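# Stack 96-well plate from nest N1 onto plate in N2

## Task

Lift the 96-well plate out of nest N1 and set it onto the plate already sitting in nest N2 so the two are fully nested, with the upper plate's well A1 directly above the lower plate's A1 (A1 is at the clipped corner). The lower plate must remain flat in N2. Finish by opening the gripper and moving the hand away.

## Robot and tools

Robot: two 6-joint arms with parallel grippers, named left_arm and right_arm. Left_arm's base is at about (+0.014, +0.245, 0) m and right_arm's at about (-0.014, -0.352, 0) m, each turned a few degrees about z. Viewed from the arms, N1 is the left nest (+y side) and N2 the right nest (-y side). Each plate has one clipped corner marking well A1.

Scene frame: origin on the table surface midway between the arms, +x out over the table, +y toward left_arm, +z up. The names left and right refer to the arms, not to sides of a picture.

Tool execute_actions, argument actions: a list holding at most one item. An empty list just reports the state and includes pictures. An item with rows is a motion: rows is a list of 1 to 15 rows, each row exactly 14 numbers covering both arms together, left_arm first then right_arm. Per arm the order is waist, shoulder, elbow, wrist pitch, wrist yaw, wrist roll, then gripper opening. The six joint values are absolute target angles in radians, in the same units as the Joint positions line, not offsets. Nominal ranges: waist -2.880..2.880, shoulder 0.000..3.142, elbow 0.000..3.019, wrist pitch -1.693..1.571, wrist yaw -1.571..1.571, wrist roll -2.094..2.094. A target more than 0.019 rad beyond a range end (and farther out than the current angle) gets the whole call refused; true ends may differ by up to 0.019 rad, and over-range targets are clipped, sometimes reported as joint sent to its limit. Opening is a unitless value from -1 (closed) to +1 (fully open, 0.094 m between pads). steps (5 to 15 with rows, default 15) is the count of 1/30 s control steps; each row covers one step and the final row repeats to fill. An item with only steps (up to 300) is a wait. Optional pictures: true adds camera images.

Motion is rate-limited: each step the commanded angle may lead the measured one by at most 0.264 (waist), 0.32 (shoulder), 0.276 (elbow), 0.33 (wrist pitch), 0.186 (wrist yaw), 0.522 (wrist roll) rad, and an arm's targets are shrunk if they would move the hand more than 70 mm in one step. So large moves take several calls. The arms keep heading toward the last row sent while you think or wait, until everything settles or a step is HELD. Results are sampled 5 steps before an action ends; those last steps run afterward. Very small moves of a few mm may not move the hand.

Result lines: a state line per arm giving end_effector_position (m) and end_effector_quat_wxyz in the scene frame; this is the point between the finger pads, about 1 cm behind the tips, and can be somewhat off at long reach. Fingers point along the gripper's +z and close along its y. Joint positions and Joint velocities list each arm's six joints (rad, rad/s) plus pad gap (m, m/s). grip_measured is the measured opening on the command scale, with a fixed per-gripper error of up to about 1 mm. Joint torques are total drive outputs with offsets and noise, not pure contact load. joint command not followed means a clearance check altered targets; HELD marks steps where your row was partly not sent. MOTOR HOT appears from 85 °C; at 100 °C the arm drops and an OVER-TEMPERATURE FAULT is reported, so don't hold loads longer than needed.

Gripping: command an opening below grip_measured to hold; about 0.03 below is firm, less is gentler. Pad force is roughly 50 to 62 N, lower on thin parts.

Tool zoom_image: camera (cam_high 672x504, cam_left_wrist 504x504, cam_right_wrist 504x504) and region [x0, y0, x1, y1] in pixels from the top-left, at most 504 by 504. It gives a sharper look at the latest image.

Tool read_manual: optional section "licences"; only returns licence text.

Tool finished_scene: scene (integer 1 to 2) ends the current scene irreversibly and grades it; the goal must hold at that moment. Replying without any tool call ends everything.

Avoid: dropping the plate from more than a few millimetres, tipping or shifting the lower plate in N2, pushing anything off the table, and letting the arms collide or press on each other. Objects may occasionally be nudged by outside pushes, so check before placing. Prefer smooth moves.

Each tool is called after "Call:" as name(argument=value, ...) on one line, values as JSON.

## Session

Call:
execute_actions(actions=[])

Scene clock: 0.00 s of 13200.00 s.
left_arm: end_effector_position=(+0.4411, +0.4629, +0.3657) grip_measured=+1.000 end_effector_quat_wxyz=(+0.382, +0.539, +0.542, +0.520) | right_arm: end_effector_position=(+0.5160, -0.7493, +0.2949) grip_measured=+1.000 end_effector_quat_wxyz=(+0.309, +0.090, +0.930, +0.179)
Joint positions: left_arm=[0.705 1.003 0.799 0.014 0.476 1.807 0.094] | right_arm=[-0.862  1.916  1.996 -1.363 -0.681 -0.51   0.094]
Joint velocities: left_arm=[ 0.005 -0.005 -0.002 -0.022 -0.007  0.007  0.   ] | right_arm=[ 0.005 -0.005  0.002 -0.007  0.051 -0.022  0.   ]
Joint torques (N m, as the arm reports them, + toward a larger angle): no reading

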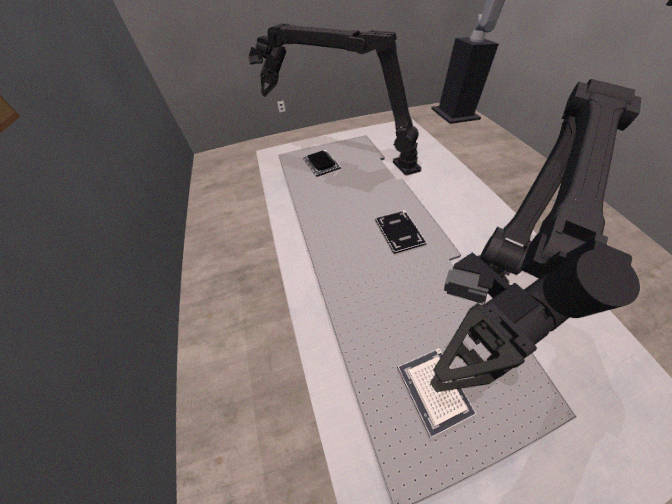

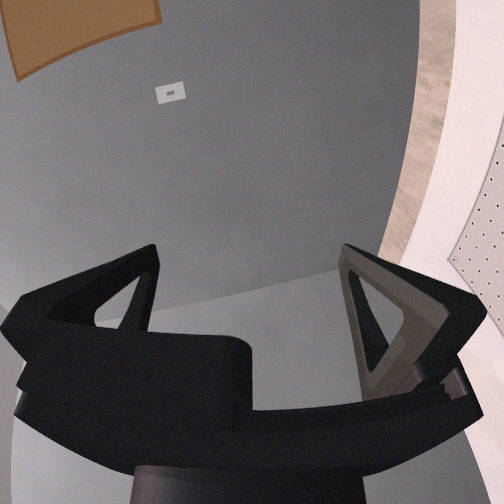

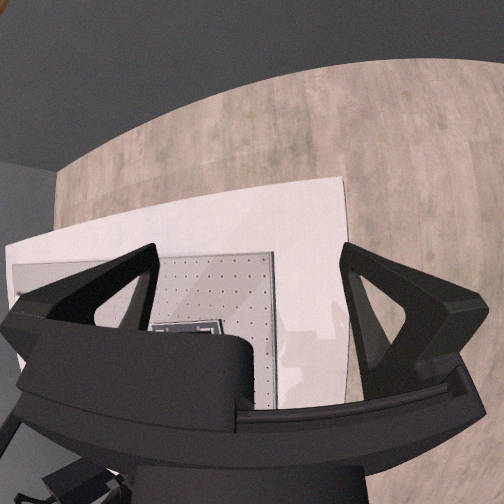

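Call:
execute_actions(actions=[{"rows":[[0.685,1.3,1.075,-1.135,0,-0.97,1,-0.466,1.45,1.4,-1.2,0,1.17,1]]}])

Call:
execute_actions(actions=[{"steps":20}])

Call:
execute_actions(actions=[{"rows":[[0.685,1.5,1.075,-1.135,0,-0.97,1,-0.466,1.48,1.04,-1.11,0,1.17,1]]}])

Call:
execute_actions(actions=[{"steps":30}], pictures=true)

Call:
zoom_image(camera="cam_right_wrist", region=[100,30,400,330])

Call:
zoom_image(camera="cam_left_wrist", region=[100,30,400,330])

Scene clock: 0.57 s of 13200.00 s.
left_arm: end_effector_position=(+0.3906, +0.5151, +0.1880) grip_measured=+1.000 end_effector_quat_wxyz=(+0.144, +0.135, +0.971, +0.135) | right_arm: end_effector_position=(+0.4813, -0.6243, +0.2359) grip_measured=+1.000 end_effector_quat_wxyz=(+0.157, +0.205, +0.962, +0.085)
Joint positions: left_arm=[ 0.692  1.334  1.07  -0.908  0.004  0.9    0.094] | right_arm=[-0.639  1.669  1.585 -1.251 -0.272 -0.131  0.094]
Joint velocities: left_arm=[-0.024  0.19  -0.237 -3.153  0.007 -2.864  0.   ] | right_arm=[ 1.128 -0.962 -1.38   0.237  1.297  1.399  0.   ]
Joint torques (N m, as the arm reports them, + toward a larger angle): left_arm=[ -1.31 -11.72   9.54   1.14  -0.17  -0.08] | right_arm=[ -1.84 -20.72  10.78   1.16  -0.41   0.05]
Steps of this call (steps 1 to 7: nothing new was sent; steps 8 to 17: the first 10 steps of this action). Readings (joint positions):
8: left_arm=[0.702 1.017 0.819 -0.035 0.415 1.750] | right_arm=[-0.856 1.907 1.976 -1.346 -0.648 -0.480]
9: left_arm=[0.699 1.050 0.865 -0.115 0.341 1.677] | right_arm=[-0.849 1.886 1.937 -1.326 -0.608 -0.444]
11: left_arm=[0.693 1.156 0.984 -0.297 0.155 1.497] | right_arm=[-0.818 1.839 1.852 -1.301 -0.530 -0.373]
15: left_arm=[0.692 1.310 1.084 -0.692 0.006 1.098] | right_arm=[-0.711 1.731 1.679 -1.267 -0.371 -0.224]
17: the state above

Scene clock: 1.23 s of 13200.00 s.
left_arm: end_effector_position=(+0.3438, +0.4815, +0.1785) grip_measured=+1.000 end_effector_quat_wxyz=(-0.102, +0.662, -0.742, +0.012) | right_arm: end_effector_position=(+0.4390, -0.5528, +0.2571) grip_measured=+1.000 end_effector_quat_wxyz=(+0.139, +0.687, +0.711, +0.052)
Joint positions: left_arm=[ 0.692  1.298  1.049 -1.116  0.003 -0.833  0.094] | right_arm=[-0.472  1.446  1.387 -1.213 -0.002  1.121  0.094]
Joint velocities: left_arm=[ 0.005  0.005  0.002 -0.007  0.037 -0.901  0.   ] | right_arm=[-0.015  0.005  0.002 -0.017 -0.066  0.286  0.   ]
Joint torques (N m, as the arm reports them, + toward a larger angle): left_arm=[-1.21 -7.58  9.87 -0.37 -0.33 -0.07] | right_arm=[ -1.76 -12.26  11.38   1.5    0.18   0.11]
Kept back: nothing.
Steps of this call (steps 1 to 5: the last 5 steps of your previous action; steps 6 to 20: the robot went on to your last target). Readings (joint positions):
1: left_arm=[0.692 1.337 1.060 -0.997 0.004 0.801] | right_arm=[-0.599 1.635 1.536 -1.242 -0.206 -0.068]
2: left_arm=[0.692 1.337 1.052 -1.055 0.004 0.702] | right_arm=[-0.555 1.599 1.488 -1.233 -0.119 0.014]
4: left_arm=[0.692 1.331 1.049 -1.106 0.004 0.505] | right_arm=[-0.474 1.531 1.410 -1.226 -0.024 0.210]
8: left_arm=[0.692 1.309 1.049 -1.116 0.003 0.110] | right_arm=[-0.410 1.459 1.387 -1.218 -0.010 0.606]
20: the state above

Scene clock: 1.57 s of 13200.00 s.
left_arm: end_effector_position=(+0.3479, +0.4845, +0.0898) grip_measured=+1.000 end_effector_quat_wxyz=(+0.014, +0.706, -0.708, -0.001) | right_arm: end_effector_position=(+0.3419, -0.5099, +0.0951) grip_measured=+1.000 end_effector_quat_wxyz=(-0.015, +0.706, +0.709, -0.004)
Joint positions: left_arm=[ 0.692  1.54   1.062 -1.12   0.003 -0.942  0.094] | right_arm=[-0.472  1.483  1.013 -1.132 -0.002  1.15   0.094]
Joint velocities: left_arm=[-0.015 -0.005 -0.007 -0.007  0.051 -0.125  0.   ] | right_arm=[-0.015  0.317 -0.252  0.017 -0.022  0.022  0.   ]
Joint torques (N m, as the arm reports them, + toward a larger angle): left_arm=[ -1.22 -12.77   7.98  -0.7   -0.31  -0.11] | right_arm=[ -1.85 -13.99  12.66   1.33   0.19   0.09]
Steps of this call (steps 1 to 10: the first 10 steps of this action). Readings (joint positions):
1: left_arm=[0.692 1.311 1.050 -1.119 0.003 -0.857] | right_arm=[-0.472 1.444 1.366 -1.196 -0.002 1.124]
2: left_arm=[0.692 1.335 1.059 -1.120 0.003 -0.877] | right_arm=[-0.472 1.436 1.329 -1.174 -0.002 1.126]
4: left_arm=[0.692 1.410 1.068 -1.120 0.003 -0.905] | right_arm=[-0.472 1.433 1.237 -1.153 -0.002 1.130]
8: left_arm=[0.692 1.528 1.065 -1.120 0.003 -0.934] | right_arm=[-0.472 1.458 1.052 -1.132 -0.002 1.145]
10: the state above

Scene clock: 2.57 s of 13200.00 s.
left_arm: end_effector_position=(+0.3491, +0.4853, +0.1065) grip_measured=+1.000 end_effector_quat_wxyz=(-0.007, +0.710, -0.704, +0.003) | right_arm: end_effector_position=(+0.3424, -0.5102, +0.0891) grip_measured=+1.000 end_effector_quat_wxyz=(-0.017, +0.708, +0.706, -0.005)
Joint positions: left_arm=[ 0.692  1.497  1.062 -1.12   0.003 -0.955  0.094] | right_arm=[-0.472  1.495  1.009 -1.12  -0.002  1.159  0.094]
Joint velocities: left_arm=[-0.015  0.015 -0.017  0.002  0.007 -0.022  0.   ] | right_arm=[-0.005 -0.005  0.002 -0.017 -0.007 -0.007  0.   ]
Joint torques (N m, as the arm reports them, + toward a larger angle): left_arm=[-1.24 -9.47  8.16 -0.58 -0.32 -0.11] | right_arm=[ -1.74 -12.79  11.5    0.78   0.15   0.13]
Kept back: nothing.
Steps of this call (steps 1 to 5: the last 5 steps of your previous action; steps 6 to 30: the robot went on to your last target). Readings (joint positions):
1: left_arm=[0.692 1.537 1.062 -1.120 0.003 -0.945] | right_arm=[-0.472 1.491 1.009 -1.132 -0.002 1.152]
2: left_arm=[0.692 1.533 1.062 -1.120 0.003 -0.947] | right_arm=[-0.472 1.496 1.009 -1.130 -0.002 1.154]
4: left_arm=[0.692 1.518 1.062 -1.120 0.003 -0.950] | right_arm=[-0.472 1.495 1.009 -1.122 -0.002 1.155]
8: left_arm=[0.692 1.499 1.062 -1.120 0.003 -0.953] | right_arm=[-0.472 1.495 1.009 -1.120 -0.002 1.157]
30: the state above
All arms were judged still, so your last target was given up. Only a new action makes them travel on or press farther. Fingers that are still opening or closing keep moving.

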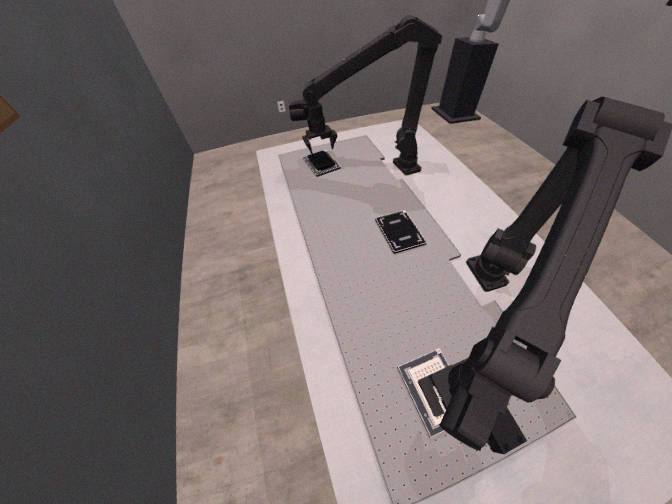

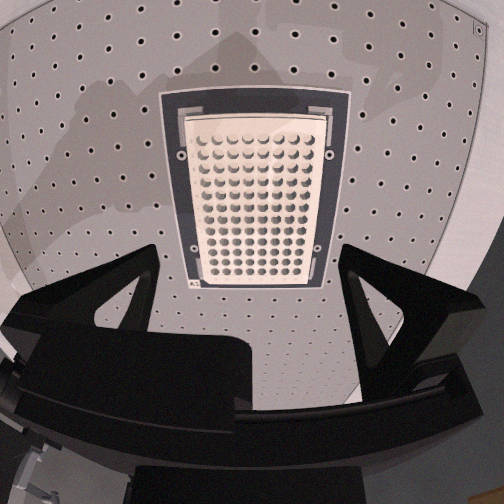

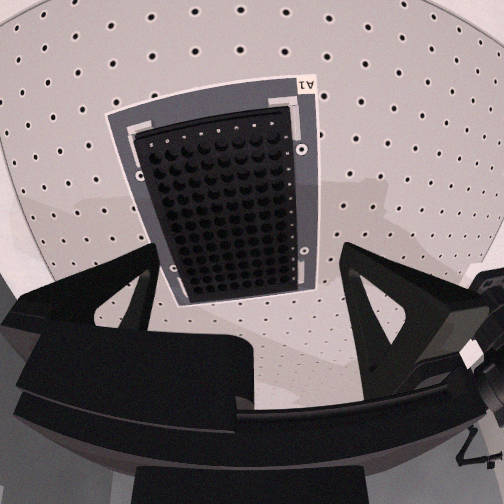

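Region (100, 30, 400, 330) of cam_right_wrist's 504x504 image, scaled by 1.680, with more detail than that image has.

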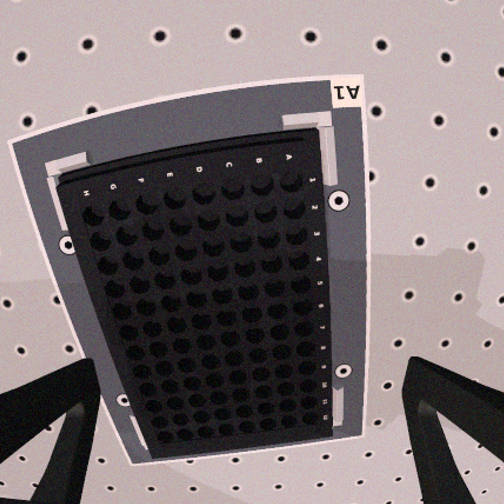

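Region (100, 30, 400, 330) of cam_left_wrist's 504x504 image, scaled by 1.680, with more detail than that image has.

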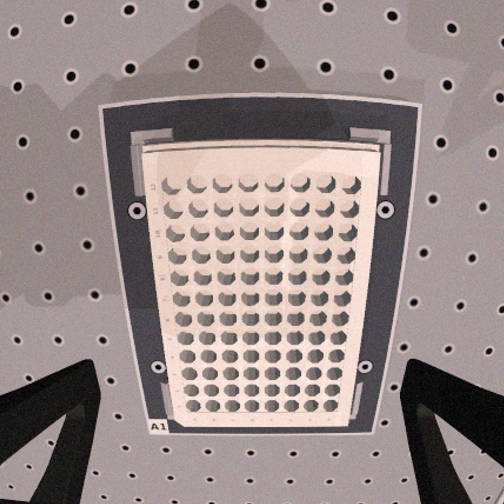

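Call:
execute_actions(actions=[{"rows":[[0.665,1.51,0.995,-0.99,0,-0.99,1,-0.44,1.48,1.04,-1.075,0,1.008,1]]}])

Call:
execute_actions(actions=[{"rows":[[0.665,1.555,0.987,-0.962,0,-0.99,1,-0.44,1.48,1.04,-1.075,0,1.008,1]]}])

Call:
execute_actions(actions=[{"steps":6}], pictures=true)

Scene clock: 3.20 s of 13200.00 s.
left_arm: end_effector_position=(+0.3519, +0.4764, +0.0814) grip_measured=+1.000 end_effector_quat_wxyz=(-0.025, +0.709, -0.705, +0.006) | right_arm: end_effector_position=(+0.3549, -0.5023, +0.0890) grip_measured=+1.000 end_effector_quat_wxyz=(-0.001, +0.652, +0.758, +0.001)
Joint positions: left_arm=[ 0.67   1.5    0.992 -1.011  0.002 -0.973  0.094] | right_arm=[-0.442  1.495  1.009 -1.085 -0.002  1.034  0.094]
Joint velocities: left_arm=[-0.015 -0.005 -0.017  0.061 -0.022 -0.037  0.   ] | right_arm=[-0.015 -0.005  0.022 -0.017 -0.022 -0.11   0.   ]
Joint torques (N m, as the arm reports them, + toward a larger angle): left_arm=[-1.09 -8.82  7.23  0.66 -0.29 -0.09] | right_arm=[ -1.75 -13.18  11.53   0.89   0.18  -0.06]
Steps of this call (steps 1 to 9: nothing new was sent; steps 10 to 19: the first 10 steps of this action). Readings (joint positions):
10: left_arm=[0.691 1.496 1.052 -1.095 0.002 -0.959] | right_arm=[-0.471 1.495 1.009 -1.113 -0.002 1.135]
11: left_arm=[0.688 1.493 1.037 -1.058 0.002 -0.962] | right_arm=[-0.468 1.495 1.009 -1.104 -0.002 1.112]
13: left_arm=[0.680 1.495 1.010 -1.022 0.002 -0.967] | right_arm=[-0.456 1.495 1.009 -1.090 -0.002 1.079]
17: left_arm=[0.670 1.500 0.992 -1.014 0.002 -0.972] | right_arm=[-0.442 1.495 1.009 -1.086 -0.002 1.043]
19: the state above

Scene clock: 3.70 s of 13200.00 s.
left_arm: end_effector_position=(+0.3546, +0.4783, +0.0626) grip_measured=+1.000 end_effector_quat_wxyz=(-0.016, +0.709, -0.705, +0.004) | right_arm: end_effector_position=(+0.3549, -0.5023, +0.0890) grip_measured=+1.000 end_effector_quat_wxyz=(-0.001, +0.646, +0.763, +0.001)
Joint positions: left_arm=[ 0.67   1.547  0.988 -0.98   0.002 -0.975  0.094] | right_arm=[-0.442  1.495  1.009 -1.085 -0.002  1.02   0.094]
Joint velocities: left_arm=[-0.015 -0.005 -0.007 -0.002 -0.022 -0.037  0.   ] | right_arm=[-0.015  0.005 -0.012 -0.012 -0.022  0.007  0.   ]
Joint torques (N m, as the arm reports them, + toward a larger angle): left_arm=[-1.13 -9.33  6.69  0.64 -0.28 -0.1 ] | right_arm=[ -2.08 -13.01  11.36   0.9    0.17  -0.09]
Steps of this call (steps 1 to 5: the last 5 steps of your previous action; steps 6 to 15: the first 10 steps of this action). Readings (joint positions):
6: left_arm=[0.670 1.503 0.991 -1.005 0.002 -0.975] | right_arm=[-0.442 1.495 1.009 -1.085 -0.002 1.023]
7: left_arm=[0.670 1.508 0.991 -0.996 0.002 -0.975] | right_arm=[-0.442 1.495 1.009 -1.085 -0.002 1.023]
9: left_arm=[0.670 1.523 0.991 -0.984 0.002 -0.975] | right_arm=[-0.442 1.495 1.009 -1.085 -0.002 1.021]
13: left_arm=[0.670 1.545 0.990 -0.980 0.002 -0.975] | right_arm=[-0.442 1.495 1.009 -1.085 -0.002 1.020]
15: the state above

Scene clock: 3.90 s of 13200.00 s.
left_arm: end_effector_position=(+0.3546, +0.4783, +0.0626) grip_measured=+1.000 end_effector_quat_wxyz=(-0.016, +0.710, -0.705, +0.004) | right_arm: end_effector_position=(+0.3549, -0.5023, +0.0890) grip_measured=+1.000 end_effector_quat_wxyz=(-0.001, +0.646, +0.763, +0.001)
Joint positions: left_arm=[ 0.67   1.547  0.988 -0.98   0.002 -0.975  0.094] | right_arm=[-0.442  1.495  1.009 -1.085 -0.002  1.02   0.094]
Joint velocities: left_arm=[-0.005 -0.015 -0.012  0.012 -0.022  0.022  0.   ] | right_arm=[-0.005 -0.005  0.002 -0.002 -0.022  0.037  0.   ]
Joint torques (N m, as the arm reports them, + toward a larger angle): left_arm=[-1.08 -9.14  6.7   0.66 -0.28 -0.11] | right_arm=[ -1.85 -12.98  11.35   0.93   0.18  -0.07]
Kept back: nothing.
Steps of this call (steps 1 to 5: the last 5 steps of your previous action; step 6: the robot went on to your last target). Readings (joint positions):
1: left_arm=[0.670 1.547 0.988 -0.980 0.002 -0.975] | right_arm=[-0.442 1.495 1.009 -1.085 -0.002 1.020]
2: left_arm=[0.670 1.547 0.988 -0.980 0.002 -0.975] | right_arm=[-0.442 1.495 1.009 -1.085 -0.002 1.020]
4: left_arm=[0.670 1.547 0.988 -0.980 0.002 -0.975] | right_arm=[-0.442 1.495 1.009 -1.085 -0.002 1.020]
6: the state above

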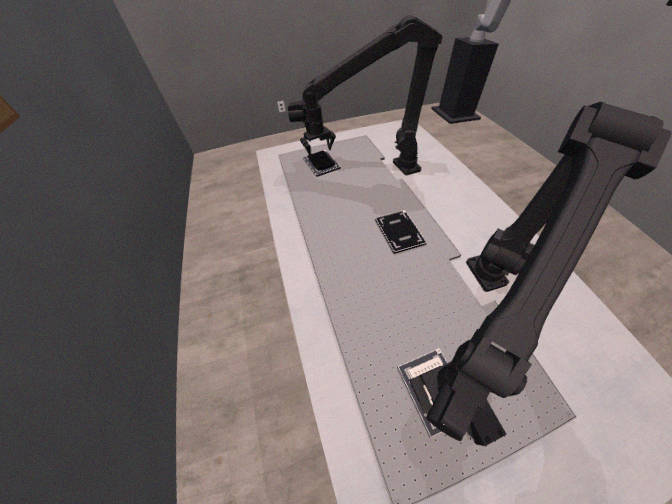

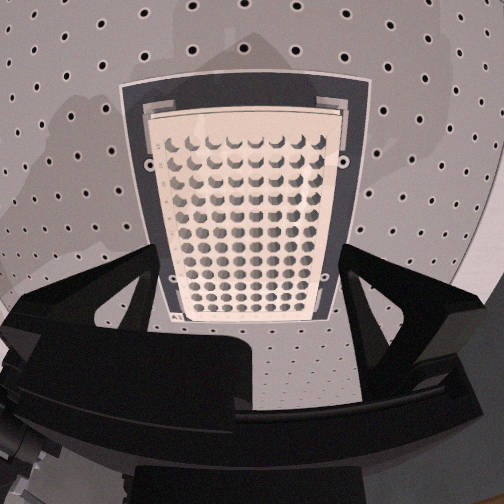

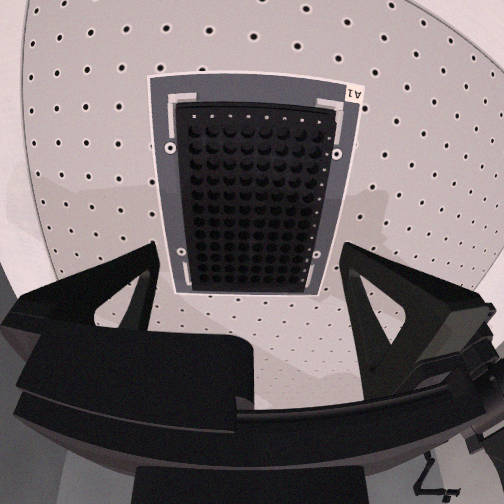

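Call:
execute_actions(actions=[{"rows":[[0.665,1.59,0.99,-0.952,0,-1.01,1,-0.44,1.48,1.04,-1.075,0,1.056,1]],"steps":12}])

Call:
execute_actions(actions=[{"rows":[[0.665,1.612,0.99,-0.946,0,-1.01,1,-0.44,1.48,1.04,-1.075,0,1.056,1]]}], pictures=true)

Scene clock: 4.33 s of 13200.00 s.
left_arm: end_effector_position=(+0.3549, +0.4785, +0.0518) grip_measured=+1.000 end_effector_quat_wxyz=(-0.007, +0.715, -0.699, +0.002) | right_arm: end_effector_position=(+0.3549, -0.5023, +0.0890) grip_measured=+1.000 end_effector_quat_wxyz=(-0.001, +0.654, +0.757, +0.001)
Joint positions: left_arm=[ 0.67   1.574  0.988 -0.971  0.002 -0.991  0.094] | right_arm=[-0.442  1.495  1.009 -1.085 -0.002  1.039  0.094]
Joint velocities: left_arm=[-0.015  0.083 -0.017  0.002 -0.051  0.007  0.   ] | right_arm=[ 0.005  0.005  0.007  0.002 -0.007  0.081  0.   ]
Joint torques (N m, as the arm reports them, + toward a larger angle): left_arm=[-1.04 -9.3   6.74  0.64 -0.28 -0.12] | right_arm=[ -2.19 -13.19  11.47   0.93   0.17   0.16]
Steps of this call (steps 1 to 6: the robot went on to your last target; steps 7 to 13: the first 7 steps of this action). Readings (joint positions):
7: left_arm=[0.670 1.548 0.988 -0.979 0.002 -0.979] | right_arm=[-0.442 1.495 1.009 -1.085 -0.002 1.024]
8: left_arm=[0.670 1.551 0.988 -0.976 0.002 -0.982] | right_arm=[-0.442 1.495 1.009 -1.085 -0.002 1.028]
10: left_arm=[0.670 1.561 0.988 -0.972 0.002 -0.987] | right_arm=[-0.442 1.495 1.009 -1.085 -0.002 1.034]
13: the state above

Scene clock: 4.83 s of 13200.00 s.
left_arm: end_effector_position=(+0.3551, +0.4787, +0.0442) grip_measured=+1.000 end_effector_quat_wxyz=(-0.001, +0.717, -0.697, +0.001) | right_arm: end_effector_position=(+0.3549, -0.5023, +0.0890) grip_measured=+1.000 end_effector_quat_wxyz=(-0.001, +0.655, +0.755, +0.001)
Joint positions: left_arm=[ 0.67   1.594  0.988 -0.963  0.002 -0.996  0.094] | right_arm=[-0.442  1.495  1.009 -1.085 -0.002  1.044  0.094]
Joint velocities: left_arm=[-0.005 -0.005  0.002  0.007  0.022 -0.007  0.   ] | right_arm=[-0.015 -0.015  0.007 -0.002 -0.022  0.007  0.   ]
Joint torques (N m, as the arm reports them, + toward a larger angle): left_arm=[-1.05 -9.17  6.58  0.51 -0.27 -0.08] | right_arm=[ -2.02 -12.62  11.51   0.86   0.16   0.14]
Steps of this call (steps 1 to 5: the last 5 steps of your previous action; steps 6 to 15: the first 10 steps of this action). Readings (joint positions):
6: left_arm=[0.670 1.579 0.988 -0.970 0.002 -0.994] | right_arm=[-0.442 1.495 1.009 -1.085 -0.002 1.043]
7: left_arm=[0.670 1.581 0.988 -0.968 0.002 -0.994] | right_arm=[-0.442 1.495 1.009 -1.085 -0.002 1.044]
9: left_arm=[0.670 1.587 0.988 -0.965 0.002 -0.995] | right_arm=[-0.442 1.495 1.009 -1.085 -0.002 1.044]
13: left_arm=[0.670 1.594 0.988 -0.963 0.002 -0.995] | right_arm=[-0.442 1.495 1.009 -1.085 -0.002 1.044]
15: the state above

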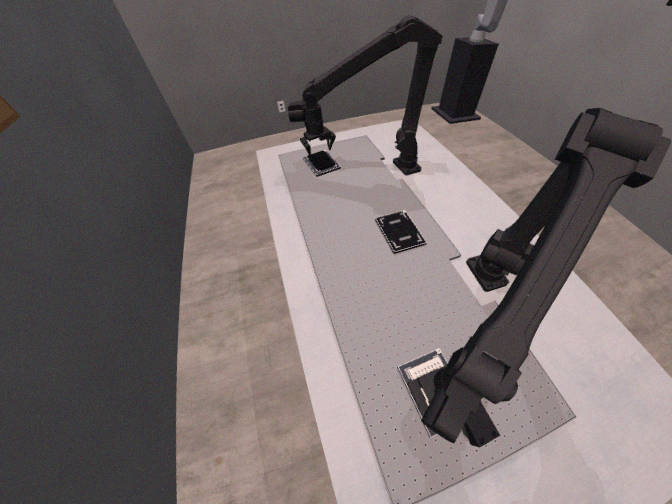

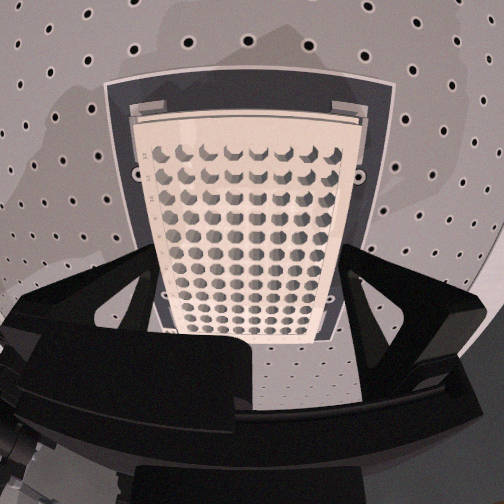

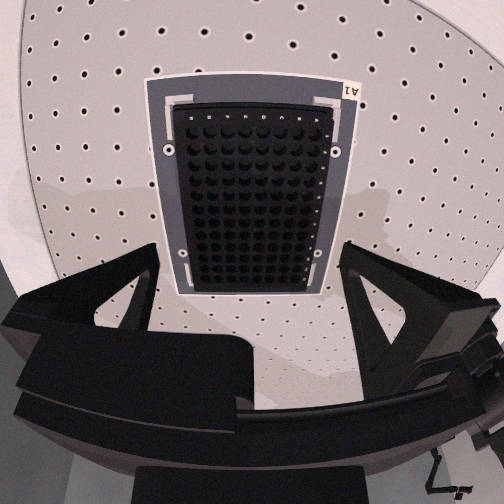

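Call:
execute_actions(actions=[{"rows":[[0.665,1.62,0.99,-0.96,0,-1.0,0.86,-0.44,1.48,1.04,-1.075,0,1.056,1]],"steps":12}])

Call:
execute_actions(actions=[{"rows":[[0.67,1.61,0.99,-0.96,0,-1.0,0.71,-0.44,1.48,1.04,-1.075,0,1.056,1]],"steps":12}])

Call:
execute_actions(actions=[{"rows":[[0.67,1.56,1,-0.985,0,-1.0,0.71,-0.44,1.48,1.04,-1.075,0,1.056,1],[0.67,1.55,1,-0.99,0,-1.0,0.71,-0.44,1.48,1.04,-1.075,0,1.056,1],[0.67,1.54,1,-0.995,0,-1.0,0.71,-0.44,1.48,1.04,-1.075,0,1.056,1]]}], pictures=true)

Scene clock: 5.27 s of 13200.00 s.
left_arm: end_effector_position=(+0.3551, +0.4786, +0.0439) grip_measured=+0.863 end_effector_quat_wxyz=(-0.001, +0.717, -0.697, +0.001) | right_arm: end_effector_position=(+0.3549, -0.5023, +0.0890) grip_measured=+1.000 end_effector_quat_wxyz=(-0.001, +0.656, +0.755, +0.001)
Joint positions: left_arm=[ 0.67   1.595  0.988 -0.963  0.002 -0.996  0.088] | right_arm=[-0.442  1.495  1.009 -1.085 -0.002  1.045  0.094]
Joint velocities: left_arm=[-0.015 -0.015  0.012 -0.012 -0.022 -0.081  0.   ] | right_arm=[-0.005 -0.005 -0.017 -0.002 -0.007  0.007  0.   ]
Joint torques (N m, as the arm reports them, + toward a larger angle): left_arm=[-1.12 -8.42  6.63  0.02 -0.28  0.  ] | right_arm=[ -1.9  -12.94  11.5    0.94   0.17   0.12]
Steps of this call (steps 1 to 5: the last 5 steps of your previous action; step 6: the robot went on to your last target; steps 7 to 13: the first 7 steps of this action). Readings (joint positions):
7: left_arm=[0.670 1.594 0.988 -0.963 0.002 -0.996] | right_arm=[-0.442 1.495 1.009 -1.085 -0.002 1.044]
8: left_arm=[0.670 1.595 0.988 -0.963 0.002 -0.996] | right_arm=[-0.442 1.495 1.009 -1.085 -0.002 1.044]
10: left_arm=[0.670 1.595 0.988 -0.963 0.002 -0.996] | right_arm=[-0.442 1.495 1.009 -1.085 -0.002 1.044]
13: the state above

Scene clock: 5.67 s of 13200.00 s.
left_arm: end_effector_position=(+0.3549, +0.4789, +0.0439) grip_measured=+0.761 end_effector_quat_wxyz=(-0.001, +0.717, -0.697, +0.000) | right_arm: end_effector_position=(+0.3549, -0.5023, +0.0890) grip_measured=+1.000 end_effector_quat_wxyz=(-0.001, +0.656, +0.755, +0.001)
Joint positions: left_arm=[ 0.67   1.595  0.988 -0.963 -0.    -0.996  0.083] | right_arm=[-0.442  1.495  1.009 -1.085 -0.002  1.045  0.094]
Joint velocities: left_arm=[ 0.005  0.005 -0.012 -0.012  0.051 -0.007 -0.   ] | right_arm=[ 0.005 -0.015 -0.002 -0.012 -0.022  0.037  0.   ]
Joint torques (N m, as the arm reports them, + toward a larger angle): left_arm=[-0.67 -9.15  6.62  0.03 -0.21  0.01] | right_arm=[ -2.31 -12.68  11.45   0.82   0.15   0.11]
Steps of this call (steps 1 to 5: the last 5 steps of your previous action; steps 6 to 12: the first 7 steps of this action). Readings (joint positions):
6: left_arm=[0.670 1.595 0.988 -0.963 0.000 -0.996] | right_arm=[-0.442 1.495 1.009 -1.085 -0.002 1.045]
7: left_arm=[0.670 1.595 0.988 -0.963 0.000 -0.996] | right_arm=[-0.442 1.495 1.009 -1.085 -0.002 1.045]
9: left_arm=[0.670 1.595 0.988 -0.963 -0.000 -0.996] | right_arm=[-0.442 1.495 1.009 -1.085 -0.002 1.045]
12: the state above

Scene clock: 6.17 s of 13200.00 s.
left_arm: end_effector_position=(+0.3556, +0.4794, +0.0667) grip_measured=+0.761 end_effector_quat_wxyz=(-0.022, +0.717, -0.697, +0.004) | right_arm: end_effector_position=(+0.3549, -0.5023, +0.0890) grip_measured=+1.000 end_effector_quat_wxyz=(-0.001, +0.656, +0.755, +0.001)
Joint positions: left_arm=[ 0.67   1.536  0.988 -0.977 -0.    -0.996  0.083] | right_arm=[-0.442  1.495  1.009 -1.085 -0.002  1.045  0.094]
Joint velocities: left_arm=[-0.005 -0.063 -0.007  0.002 -0.037  0.037 -0.001] | right_arm=[-0.015  0.005 -0.002  0.002  0.037 -0.007  0.   ]
Joint torques (N m, as the arm reports them, + toward a larger angle): left_arm=[-0.64 -9.39  7.7  -0.65 -0.21  0.01] | right_arm=[ -2.48 -12.98  11.52   0.96   0.16   0.1 ]
Steps of this call (steps 1 to 5: the last 5 steps of your previous action; steps 6 to 15: the first 10 steps of this action). Readings (joint positions):
6: left_arm=[0.670 1.592 0.988 -0.964 -0.000 -0.996] | right_arm=[-0.442 1.495 1.009 -1.085 -0.002 1.045]
7: left_arm=[0.670 1.589 0.988 -0.966 -0.000 -0.996] | right_arm=[-0.442 1.495 1.009 -1.085 -0.002 1.045]
9: left_arm=[0.670 1.574 0.988 -0.973 -0.000 -0.996] | right_arm=[-0.442 1.495 1.009 -1.085 -0.002 1.045]
13: left_arm=[0.670 1.542 0.988 -0.977 -0.000 -0.996] | right_arm=[-0.442 1.495 1.009 -1.085 -0.002 1.045]
15: the state above

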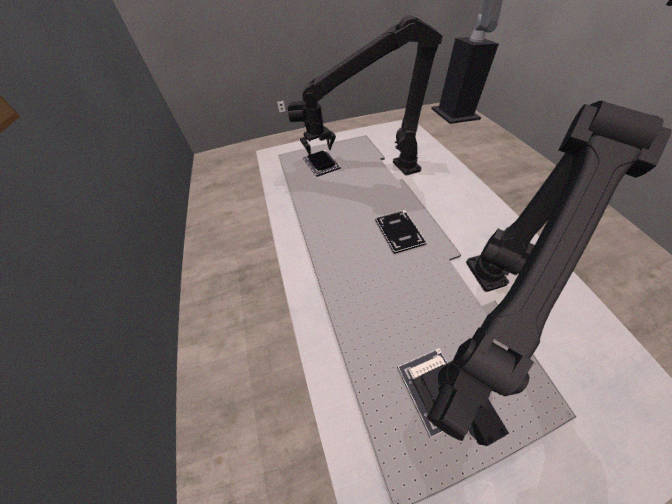

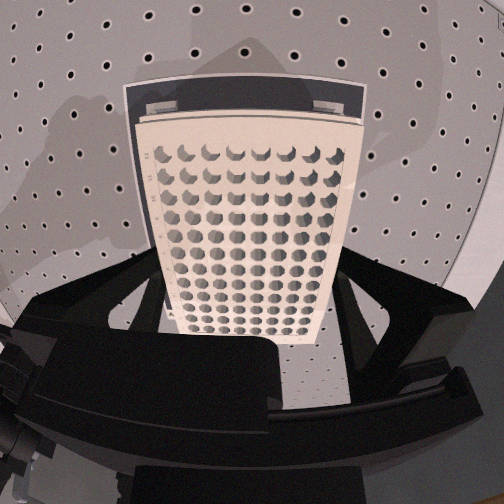

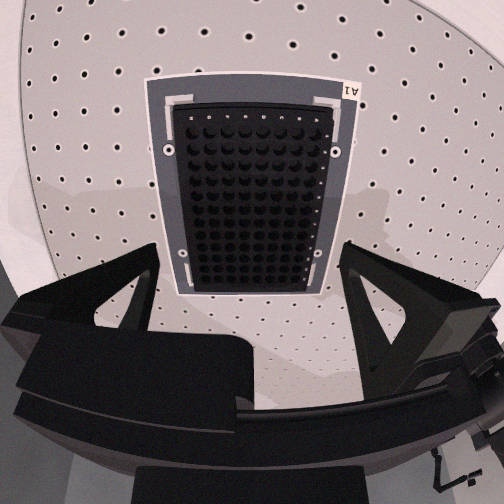

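Call:
execute_actions(actions=[{"rows":[[0.6,1.55,1.2,-1.1,0,-0.8,0.71,-0.44,1.48,1.04,-1.075,0,1.056,1]],"steps":8}])

Call:
execute_actions(actions=[{"rows":[[-0.852,1.7,1.365,-1.15,0,1.24,0.71,-0.44,1.45,1.04,-1.075,0,-0.54,1]]}])

Call:
execute_actions(actions=[{"steps":36}])

Call:
execute_actions(actions=[{"rows":[[-0.852,1.77,1.365,-1.1,0,1.24,0.71,-0.44,1.45,1.04,-1.075,0,-0.54,1]],"steps":12}])

Call:
execute_actions(actions=[{"rows":[[-0.852,1.83,1.355,-1.022,0,1.24,0.71,-0.44,1.45,1.04,-1.075,0,-0.54,1]]}], pictures=true)

Scene clock: 6.53 s of 13200.00 s.
left_arm: end_effector_position=(+0.3704, +0.4788, +0.0850) grip_measured=+0.761 end_effector_quat_wxyz=(-0.014, +0.684, -0.729, +0.002) | right_arm: end_effector_position=(+0.3549, -0.5023, +0.0890) grip_measured=+1.000 end_effector_quat_wxyz=(-0.001, +0.656, +0.755, +0.001)
Joint positions: left_arm=[ 0.649  1.55   1.06  -1.052 -0.    -0.926  0.083] | right_arm=[-0.442  1.495  1.009 -1.085 -0.002  1.045  0.094]
Joint velocities: left_arm=[-0.347  0.142  0.984 -0.525 -0.051  0.681  0.   ] | right_arm=[ 0.005 -0.005  0.007  0.012  0.007 -0.007  0.   ]
Joint torques (N m, as the arm reports them, + toward a larger angle): left_arm=[ -2.49 -10.86  11.53  -0.11  -0.17   0.23] | right_arm=[ -2.1  -13.39  11.43   0.9    0.15   0.14]
Steps of this call (steps 1 to 5: the last 5 steps of your previous action; steps 6 to 8: the robot went on to your last target; steps 9 to 11: the first 3 steps of this action). Readings (joint positions):
9: left_arm=[0.667 1.537 1.002 -0.998 -0.000 -0.973] | right_arm=[-0.442 1.495 1.009 -1.085 -0.002 1.045]
10: left_arm=[0.660 1.544 1.028 -1.030 -0.000 -0.949] | right_arm=[-0.442 1.495 1.009 -1.085 -0.002 1.045]
11: the state above

Scene clock: 7.03 s of 13200.00 s.
left_arm: end_effector_position=(+0.5133, +0.3304, +0.1237) grip_measured=+0.761 end_effector_quat_wxyz=(+0.056, -0.260, +0.964, -0.002) | right_arm: end_effector_position=(+0.3557, -0.5026, +0.0966) grip_measured=+1.000 end_effector_quat_wxyz=(+0.010, +0.222, +0.975, -0.001)
Joint positions: left_arm=[ 0.235  1.655  1.296 -1.101 -0.007 -0.358  0.083] | right_arm=[-0.442  1.475  1.009 -1.085 -0.002  0.063  0.094]
Joint velocities: left_arm=[-1.402  0.23   0.012 -0.027 -0.037  1.399  0.   ] | right_arm=[ 0.005 -0.005  0.012  0.017  0.022 -2.791  0.   ]
Joint torques (N m, as the arm reports them, + toward a larger angle): left_arm=[ -1.08 -12.4   10.09  -0.69  -0.02   0.18] | right_arm=[ -2.24 -13.52  11.62   1.06   0.07  -0.02]
Steps of this call (steps 1 to 5: the last 5 steps of your previous action; steps 6 to 15: the first 10 steps of this action). Readings (joint positions):
6: left_arm=[0.585 1.547 1.195 -1.080 -0.005 -0.807] | right_arm=[-0.442 1.494 1.009 -1.085 -0.002 0.959]
7: left_arm=[0.566 1.555 1.214 -1.090 -0.007 -0.758] | right_arm=[-0.442 1.492 1.009 -1.085 -0.002 0.859]
9: left_arm=[0.501 1.581 1.251 -1.098 -0.007 -0.660] | right_arm=[-0.442 1.486 1.009 -1.085 -0.002 0.660]
13: left_arm=[0.330 1.635 1.292 -1.100 -0.007 -0.459] | right_arm=[-0.442 1.476 1.009 -1.085 -0.002 0.262]
15: the state above

Scene clock: 8.23 s of 13200.00 s.
left_arm: end_effector_position=(+0.3261, -0.1595, +0.1186) grip_measured=+0.762 end_effector_quat_wxyz=(+0.039, +0.873, +0.487, +0.005) | right_arm: end_effector_position=(+0.3557, -0.5026, +0.0966) grip_measured=+1.000 end_effector_quat_wxyz=(+0.009, -0.072, +0.997, -0.004)
Joint positions: left_arm=[-0.846  1.69   1.329 -1.132  0.002  1.211  0.083] | right_arm=[-0.442  1.475  1.009 -1.085 -0.002 -0.529  0.094]
Joint velocities: left_arm=[-0.044 -0.005  0.002 -0.022 -0.007  0.183 -0.   ] | right_arm=[ 0.005  0.005 -0.002  0.002  0.022 -0.037  0.   ]
Joint torques (N m, as the arm reports them, + toward a larger angle): left_arm=[ -1.2  -12.15  10.06  -0.59  -0.08   0.22] | right_arm=[ -1.84 -13.59  11.5    0.92   0.01  -0.04]
Kept back: nothing.
Steps of this call (steps 1 to 5: the last 5 steps of your previous action; steps 6 to 36: the robot went on to your last target). Readings (joint positions):
1: left_arm=[0.187 1.662 1.296 -1.101 -0.006 -0.308] | right_arm=[-0.442 1.475 1.009 -1.085 -0.002 -0.037]
2: left_arm=[0.138 1.669 1.296 -1.103 -0.006 -0.258] | right_arm=[-0.442 1.475 1.009 -1.085 -0.002 -0.133]
4: left_arm=[0.038 1.679 1.296 -1.104 -0.006 -0.157] | right_arm=[-0.442 1.475 1.009 -1.085 -0.002 -0.277]
8: left_arm=[-0.163 1.686 1.296 -1.106 -0.006 0.042] | right_arm=[-0.442 1.475 1.009 -1.085 -0.002 -0.426]
36: the state above

Scene clock: 8.47 s of 13200.00 s.
left_arm: end_effector_position=(+0.3286, -0.1631, +0.0899) grip_measured=+0.762 end_effector_quat_wxyz=(+0.018, +0.876, +0.482, +0.002) | right_arm: end_effector_position=(+0.3557, -0.5026, +0.0966) grip_measured=+1.000 end_effector_quat_wxyz=(+0.009, -0.072, +0.997, -0.004)
Joint positions: left_arm=[-0.846  1.753  1.336 -1.118  0.002  1.222  0.083] | right_arm=[-0.442  1.475  1.009 -1.085 -0.002 -0.529  0.094]
Joint velocities: left_arm=[-0.005  0.259 -0.007  0.007 -0.007 -0.007  0.001] | right_arm=[-0.005  0.005 -0.007 -0.007  0.022  0.022  0.   ]
Joint torques (N m, as the arm reports them, + toward a larger angle): left_arm=[ -1.29 -13.49   9.38   0.64  -0.09   0.21] | right_arm=[ -2.13 -13.66  11.68   0.81   0.02  -0.07]
Steps of this call (steps 1 to 7: the first 7 steps of this action). Readings (joint positions):
1: left_arm=[-0.846 1.694 1.330 -1.131 0.002 1.214] | right_arm=[-0.442 1.475 1.009 -1.085 -0.002 -0.529]
2: left_arm=[-0.846 1.700 1.333 -1.128 0.002 1.217] | right_arm=[-0.442 1.475 1.009 -1.085 -0.002 -0.529]
4: left_arm=[-0.846 1.721 1.336 -1.120 0.002 1.219] | right_arm=[-0.442 1.475 1.009 -1.085 -0.002 -0.529]
7: the state above

Scene clock: 8.97 s of 13200.00 s.
left_arm: end_effector_position=(+0.3377, -0.1749, +0.0563) grip_measured=+0.762 end_effector_quat_wxyz=(+0.022, +0.877, +0.481, +0.002) | right_arm: end_effector_position=(+0.3557, -0.5026, +0.0966) grip_measured=+1.000 end_effector_quat_wxyz=(+0.009, -0.072, +0.997, -0.004)
Joint positions: left_arm=[-0.846  1.822  1.336 -1.041  0.002  1.225  0.083] | right_arm=[-0.442  1.475  1.009 -1.085 -0.002 -0.529  0.094]
Joint velocities: left_arm=[-0.005  0.044  0.002 -0.007  0.022 -0.007 -0.   ] | right_arm=[-0.005 -0.005 -0.002 -0.002 -0.022 -0.022  0.   ]
Joint torques (N m, as the arm reports them, + toward a larger angle): left_arm=[ -1.18 -13.87   8.42   0.68  -0.09   0.21] | right_arm=[ -2.06 -13.7   11.52   1.     0.01  -0.07]
Steps of this call (steps 1 to 5: the last 5 steps of your previous action; steps 6 to 15: the first 10 steps of this action). Readings (joint positions):
6: left_arm=[-0.846 1.772 1.336 -1.104 0.002 1.225] | right_arm=[-0.442 1.475 1.009 -1.085 -0.002 -0.529]
7: left_arm=[-0.846 1.776 1.336 -1.082 0.002 1.225] | right_arm=[-0.442 1.475 1.009 -1.085 -0.002 -0.529]
9: left_arm=[-0.846 1.788 1.336 -1.051 0.002 1.225] | right_arm=[-0.442 1.475 1.009 -1.085 -0.002 -0.529]
13: left_arm=[-0.846 1.816 1.336 -1.041 0.002 1.225] | right_arm=[-0.442 1.475 1.009 -1.085 -0.002 -0.529]
15: the state above

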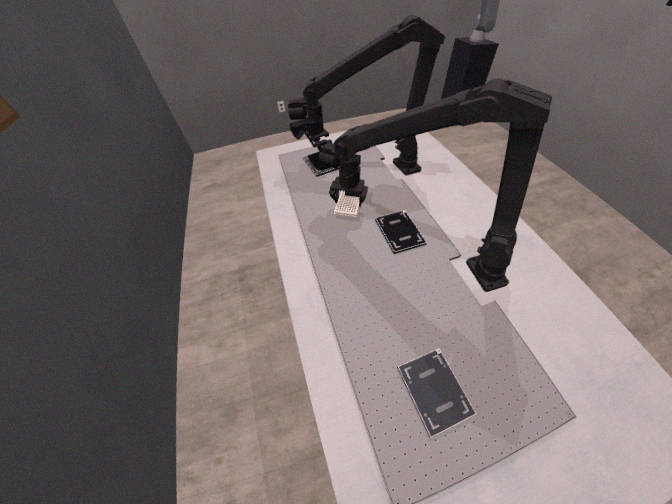

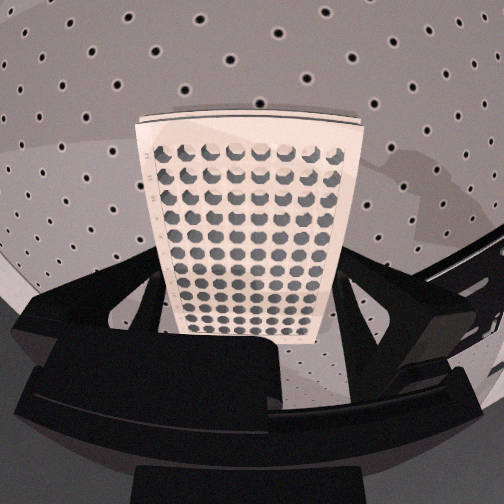

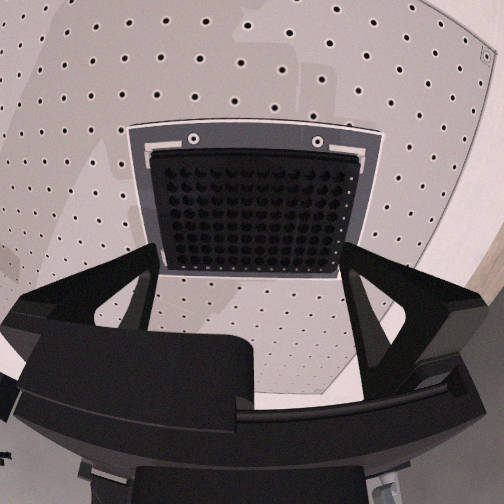

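Call:
execute_actions(actions=[{"rows":[[-0.852,1.865,1.355,-1.022,0,1.24,0.71,-0.44,1.45,1.04,-1.075,0,-0.54,1]],"steps":12}])

Call:
execute_actions(actions=[{"rows":[[-0.852,1.889,1.355,-1.022,0,1.24,0.71,-0.44,1.45,1.04,-1.075,0,-0.54,1]]}])

Scene clock: 9.37 s of 13200.00 s.
left_arm: end_effector_position=(+0.3370, -0.1739, +0.0449) grip_measured=+0.762 end_effector_quat_wxyz=(+0.012, +0.877, +0.481, +0.001) | right_arm: end_effector_position=(+0.3557, -0.5026, +0.0966) grip_measured=+1.000 end_effector_quat_wxyz=(+0.009, -0.072, +0.997, -0.004)
Joint positions: left_arm=[-0.846  1.845  1.336 -1.039  0.002  1.225  0.083] | right_arm=[-0.442  1.475  1.009 -1.085 -0.002 -0.529  0.094]
Joint velocities: left_arm=[-0.024  0.083  0.007 -0.012 -0.037 -0.007 -0.   ] | right_arm=[-0.024 -0.005  0.007 -0.012 -0.037 -0.007  0.   ]
Joint torques (N m, as the arm reports them, + toward a larger angle): left_arm=[ -1.16 -13.31   8.29   0.57  -0.08   0.21] | right_arm=[ -2.08 -13.66  11.57   0.84   0.01  -0.04]
Steps of this call (steps 1 to 5: the last 5 steps of your previous action; steps 6 to 12: the first 7 steps of this action). Readings (joint positions):
6: left_arm=[-0.846 1.825 1.336 -1.041 0.002 1.225] | right_arm=[-0.442 1.475 1.009 -1.085 -0.002 -0.529]
7: left_arm=[-0.846 1.827 1.336 -1.039 0.002 1.225] | right_arm=[-0.442 1.475 1.009 -1.085 -0.002 -0.529]
9: left_arm=[-0.846 1.834 1.336 -1.039 0.002 1.225] | right_arm=[-0.442 1.475 1.009 -1.085 -0.002 -0.529]
12: the state above

Scene clock: 9.87 s of 13200.00 s.
left_arm: end_effector_position=(+0.3363, -0.1729, +0.0366) grip_measured=+0.762 end_effector_quat_wxyz=(+0.004, +0.877, +0.480, -0.000) | right_arm: end_effector_position=(+0.3557, -0.5026, +0.0966) grip_measured=+1.000 end_effector_quat_wxyz=(+0.009, -0.072, +0.997, -0.004)
Joint positions: left_arm=[-0.846  1.861  1.336 -1.038  0.001  1.226  0.083] | right_arm=[-0.442  1.475  1.009 -1.085 -0.002 -0.529  0.094]
Joint velocities: left_arm=[-0.005 -0.005  0.017 -0.002  0.051 -0.066  0.   ] | right_arm=[ 0.005 -0.005 -0.002 -0.007 -0.022 -0.081  0.   ]
Joint torques (N m, as the arm reports them, + toward a larger angle): left_arm=[ -1.08 -12.44   8.22   0.52  -0.07   0.2 ] | right_arm=[ -2.23 -13.81  11.61   0.85   0.    -0.07]
Steps of this call (steps 1 to 5: the last 5 steps of your previous action; steps 6 to 15: the first 10 steps of this action). Readings (joint positions):
6: left_arm=[-0.846 1.851 1.336 -1.039 0.002 1.225] | right_arm=[-0.442 1.475 1.009 -1.085 -0.002 -0.529]
7: left_arm=[-0.846 1.853 1.336 -1.038 0.002 1.225] | right_arm=[-0.442 1.475 1.009 -1.085 -0.002 -0.529]
9: left_arm=[-0.846 1.858 1.336 -1.038 0.002 1.225] | right_arm=[-0.442 1.475 1.009 -1.085 -0.002 -0.529]
13: left_arm=[-0.846 1.861 1.336 -1.038 0.001 1.226] | right_arm=[-0.442 1.475 1.009 -1.085 -0.002 -0.529]
15: the state above

Call:
execute_actions(actions=[{"rows":[[-0.852,1.86,1.355,-1.04,0,1.24,1,-0.44,1.45,1.04,-1.075,0,-0.54,1]],"steps":9}])

Call:
execute_actions(actions=[{"rows":[[-0.852,1.76,1.355,-1.07,0,1.24,1,-0.44,1.45,1.04,-1.075,0,-0.54,1]],"steps":12}])

Call:
execute_actions(actions=[{"rows":[[0.2,1.3,1.1,-1.3,0,1.2,1,-0.3,1.45,1.0,-1.05,0,-0.54,1]]}])

Call:
execute_actions(actions=[{"rows":[[0.2,1.3,1.1,-1.3,0,1.2,1,0.421,1.46,0.96,-0.97,0,-0.54,1]]}])

Call:
execute_actions(actions=[{"rows":[[0.2,1.3,1.1,-1.3,0,1.2,1,0.421,1.52,0.936,-0.927,0,-0.54,1]]}])

Call:
execute_actions(actions=[{"steps":10}], pictures=true)

Scene clock: 10.23 s of 13200.00 s.
left_arm: end_effector_position=(+0.3364, -0.1729, +0.0371) grip_measured=+1.000 end_effector_quat_wxyz=(+0.005, +0.877, +0.480, +0.000) | right_arm: end_effector_position=(+0.3557, -0.5026, +0.0966) grip_measured=+1.000 end_effector_quat_wxyz=(+0.009, -0.072, +0.997, -0.004)
Joint positions: left_arm=[-0.846  1.86   1.336 -1.038  0.001  1.226  0.094] | right_arm=[-0.442  1.475  1.009 -1.085 -0.002 -0.529  0.094]
Joint velocities: left_arm=[-0.015  0.005 -0.002 -0.012  0.022 -0.066  0.   ] | right_arm=[-0.005  0.005 -0.007  0.017  0.007 -0.11   0.   ]
Joint torques (N m, as the arm reports them, + toward a larger angle): left_arm=[ -1.14 -14.13   8.24  -0.18  -0.07   0.2 ] | right_arm=[ -2.54 -13.16  11.49   0.99   0.03  -0.07]
Steps of this call (steps 1 to 5: the last 5 steps of your previous action; steps 6 to 7: the robot went on to your last target; steps 8 to 11: the first 4 steps of this action). Readings (joint positions):
8: left_arm=[-0.846 1.860 1.336 -1.038 0.001 1.226] | right_arm=[-0.442 1.475 1.009 -1.085 -0.002 -0.529]
9: left_arm=[-0.846 1.860 1.336 -1.038 0.001 1.226] | right_arm=[-0.442 1.475 1.009 -1.085 -0.002 -0.529]
11: the state above

Scene clock: 10.63 s of 13200.00 s.
left_arm: end_effector_position=(+0.3380, -0.1749, +0.0846) grip_measured=+1.000 end_effector_quat_wxyz=(+0.044, +0.876, +0.480, +0.006) | right_arm: end_effector_position=(+0.3557, -0.5026, +0.0966) grip_measured=+1.000 end_effector_quat_wxyz=(+0.009, -0.072, +0.997, -0.004)
Joint positions: left_arm=[-0.846  1.765  1.334 -1.052  0.001  1.226  0.094] | right_arm=[-0.442  1.475  1.009 -1.085 -0.002 -0.529  0.094]
Joint velocities: left_arm=[ 0.005 -0.444  0.007  0.017 -0.022  0.007  0.   ] | right_arm=[-0.015  0.015 -0.002 -0.002 -0.007  0.022  0.   ]
Joint torques (N m, as the arm reports them, + toward a larger angle): left_arm=[ -1.29 -12.31   8.78  -0.61  -0.05   0.19] | right_arm=[ -2.06 -13.38  11.54   1.     0.02  -0.1 ]
Steps of this call (steps 1 to 5: the last 5 steps of your previous action; steps 6 to 12: the first 7 steps of this action). Readings (joint positions):
6: left_arm=[-0.846 1.854 1.336 -1.039 0.001 1.226] | right_arm=[-0.442 1.475 1.009 -1.085 -0.002 -0.529]
7: left_arm=[-0.846 1.845 1.334 -1.045 0.001 1.226] | right_arm=[-0.442 1.475 1.009 -1.085 -0.002 -0.529]
9: left_arm=[-0.846 1.816 1.334 -1.051 0.001 1.226] | right_arm=[-0.442 1.475 1.009 -1.085 -0.002 -0.529]
12: the state above

Scene clock: 11.13 s of 13200.00 s.
left_arm: end_effector_position=(+0.3512, +0.0009, +0.1550) grip_measured=+1.000 end_effector_quat_wxyz=(+0.025, +0.799, +0.601, +0.006) | right_arm: end_effector_position=(+0.3772, -0.4397, +0.0935) grip_measured=+1.000 end_effector_quat_wxyz=(+0.016, -0.155, +0.988, -0.006)
Joint positions: left_arm=[-0.558  1.439  1.135 -1.217  0.004  1.226  0.094] | right_arm=[-0.275  1.474  0.999 -1.061 -0.001 -0.53   0.094]
Joint velocities: left_arm=[ 1.431 -1.04  -0.164 -0.349 -0.037 -0.007  0.   ] | right_arm=[-0.122 -0.005 -0.027 -0.007 -0.066 -0.022  0.   ]
Joint torques (N m, as the arm reports them, + toward a larger angle): left_arm=[-0.04 -9.1   7.29 -0.54 -0.08 -0.11] | right_arm=[ -3.54 -13.79   8.56   0.98  -0.04  -0.08]
Steps of this call (steps 1 to 5: the last 5 steps of your previous action; steps 6 to 15: the first 10 steps of this action). Readings (joint positions):
6: left_arm=[-0.840 1.725 1.323 -1.058 0.003 1.226] | right_arm=[-0.432 1.474 1.007 -1.079 0.003 -0.529]
7: left_arm=[-0.830 1.707 1.298 -1.073 0.004 1.226] | right_arm=[-0.412 1.474 1.005 -1.072 0.004 -0.529]
9: left_arm=[-0.788 1.653 1.237 -1.118 0.004 1.226] | right_arm=[-0.351 1.474 1.001 -1.063 0.004 -0.529]
13: left_arm=[-0.650 1.512 1.153 -1.190 0.004 1.226] | right_arm=[-0.274 1.474 0.999 -1.061 -0.001 -0.530]
15: the state above

Scene clock: 11.63 s of 13200.00 s.
left_arm: end_effector_position=(+0.3910, +0.3141, +0.1980) grip_measured=+1.000 end_effector_quat_wxyz=(+0.038, +0.494, +0.868, +0.036) | right_arm: end_effector_position=(+0.3796, -0.2519, +0.0834) grip_measured=+1.000 end_effector_quat_wxyz=(+0.039, -0.382, +0.923, -0.008)
Joint positions: left_arm=[ 0.247  1.289  1.103 -1.28  -0.006  1.215  0.094] | right_arm=[ 0.197  1.474  0.967 -0.984  0.006 -0.53   0.094]
Joint velocities: left_arm=[-0.044  0.015 -0.095 -0.056 -0.051  0.051  0.   ] | right_arm=[ 1.88  -0.015 -0.002  0.066 -0.022  0.007  0.   ]
Joint torques (N m, as the arm reports them, + toward a larger angle): left_arm=[-4.33 -6.82  8.1  -0.48  0.22 -0.09] | right_arm=[ -2.95 -12.15   8.06   0.7   -0.23  -0.04]
Steps of this call (steps 1 to 5: the last 5 steps of your previous action; steps 6 to 15: the first 10 steps of this action). Readings (joint positions):
6: left_arm=[-0.193 1.293 1.126 -1.258 0.003 1.224] | right_arm=[-0.285 1.474 0.994 -1.049 0.005 -0.530]
7: left_arm=[-0.125 1.285 1.126 -1.260 0.003 1.224] | right_arm=[-0.260 1.474 0.988 -1.032 0.007 -0.530]
9: left_arm=[0.012 1.282 1.126 -1.263 0.003 1.223] | right_arm=[-0.171 1.474 0.975 -1.009 0.007 -0.530]
13: left_arm=[0.228 1.288 1.111 -1.275 -0.005 1.216] | right_arm=[0.068 1.474 0.967 -0.989 0.006 -0.530]
15: the state above

Scene clock: 12.13 s of 13200.00 s.
left_arm: end_effector_position=(+0.3922, +0.2959, +0.1967) grip_measured=+1.000 end_effector_quat_wxyz=(+0.038, +0.514, +0.856, +0.032) | right_arm: end_effector_position=(+0.3413, -0.1717, +0.0579) grip_measured=+1.000 end_effector_quat_wxyz=(+0.026, -0.481, +0.877, +0.000)
Joint positions: left_arm=[ 0.201  1.289  1.1   -1.283 -0.002  1.214  0.094] | right_arm=[ 0.414  1.51   0.93  -0.94  -0.002 -0.532  0.094]
Joint velocities: left_arm=[-0.005 -0.005  0.002  0.017  0.022 -0.007  0.   ] | right_arm=[-0.015 -0.005 -0.002  0.007  0.007 -0.007  0.   ]
Joint torques (N m, as the arm reports them, + toward a larger angle): left_arm=[-0.82 -6.69  7.95 -0.53  0.08 -0.11] | right_arm=[ -1.44 -10.7    8.73   1.16   0.01  -0.03]
Steps of this call (steps 1 to 5: the last 5 steps of your previous action; steps 6 to 15: the first 10 steps of this action). Readings (joint positions):
6: left_arm=[0.202 1.289 1.100 -1.283 -0.002 1.215] | right_arm=[0.480 1.475 0.961 -0.967 -0.005 -0.532]
7: left_arm=[0.201 1.289 1.100 -1.283 -0.002 1.215] | right_arm=[0.484 1.477 0.954 -0.955 -0.005 -0.532]
9: left_arm=[0.201 1.289 1.100 -1.283 -0.002 1.214] | right_arm=[0.466 1.488 0.942 -0.943 -0.005 -0.532]
13: left_arm=[0.201 1.289 1.100 -1.283 -0.002 1.214] | right_arm=[0.421 1.508 0.931 -0.940 -0.002 -0.532]
15: the state above

Scene clock: 12.47 s of 13200.00 s.
left_arm: end_effector_position=(+0.3922, +0.2959, +0.1967) grip_measured=+1.000 end_effector_quat_wxyz=(+0.038, +0.514, +0.856, +0.032) | right_arm: end_effector_position=(+0.3415, -0.1714, +0.0579) grip_measured=+1.000 end_effector_quat_wxyz=(+0.027, -0.481, +0.876, +0.000)
Joint positions: left_arm=[ 0.201  1.289  1.1   -1.283 -0.002  1.214  0.094] | right_arm=[ 0.415  1.51   0.93  -0.938 -0.002 -0.532  0.094]
Joint velocities: left_arm=[-0.015 -0.005  0.012 -0.017 -0.007  0.022  0.   ] | right_arm=[-0.005 -0.005  0.007 -0.017 -0.022 -0.037  0.   ]
Joint torques (N m, as the arm reports them, + toward a larger angle): left_arm=[-0.69 -6.73  7.91 -0.54  0.08 -0.12] | right_arm=[ -2.07 -10.64   8.78   1.07   0.01  -0.04]
Kept back: nothing.
Steps of this call (steps 1 to 5: the last 5 steps of your previous action; steps 6 to 10: the robot went on to your last target). Readings (joint positions):
1: left_arm=[0.201 1.289 1.100 -1.283 -0.002 1.214] | right_arm=[0.414 1.510 0.930 -0.939 -0.002 -0.532]
2: left_arm=[0.201 1.289 1.100 -1.283 -0.002 1.214] | right_arm=[0.415 1.510 0.930 -0.938 -0.002 -0.532]
4: left_arm=[0.201 1.289 1.100 -1.283 -0.002 1.214] | right_arm=[0.415 1.510 0.930 -0.938 -0.002 -0.532]
8: left_arm=[0.201 1.289 1.100 -1.283 -0.002 1.214] | right_arm=[0.415 1.510 0.930 -0.938 -0.002 -0.532]
10: the state above

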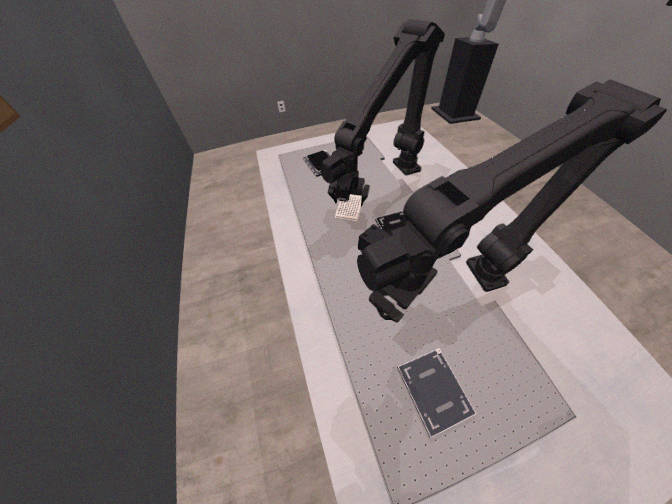

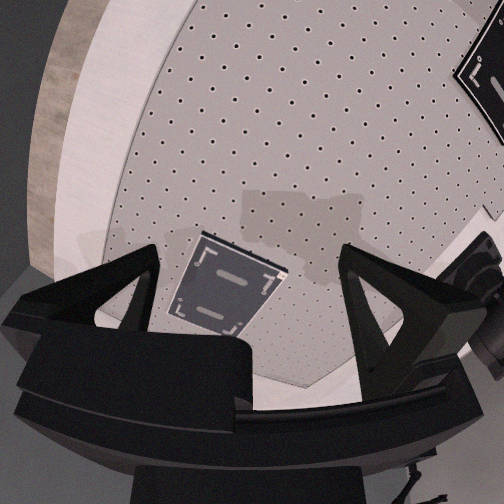

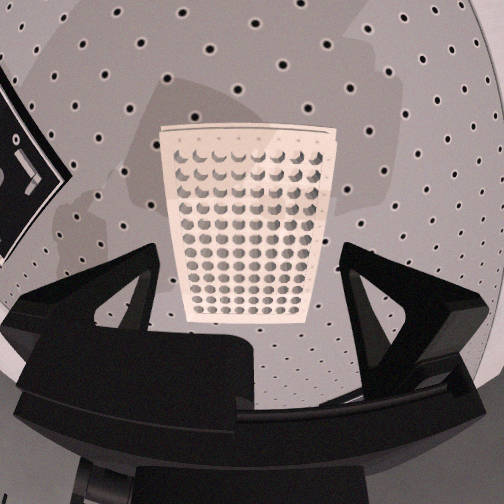

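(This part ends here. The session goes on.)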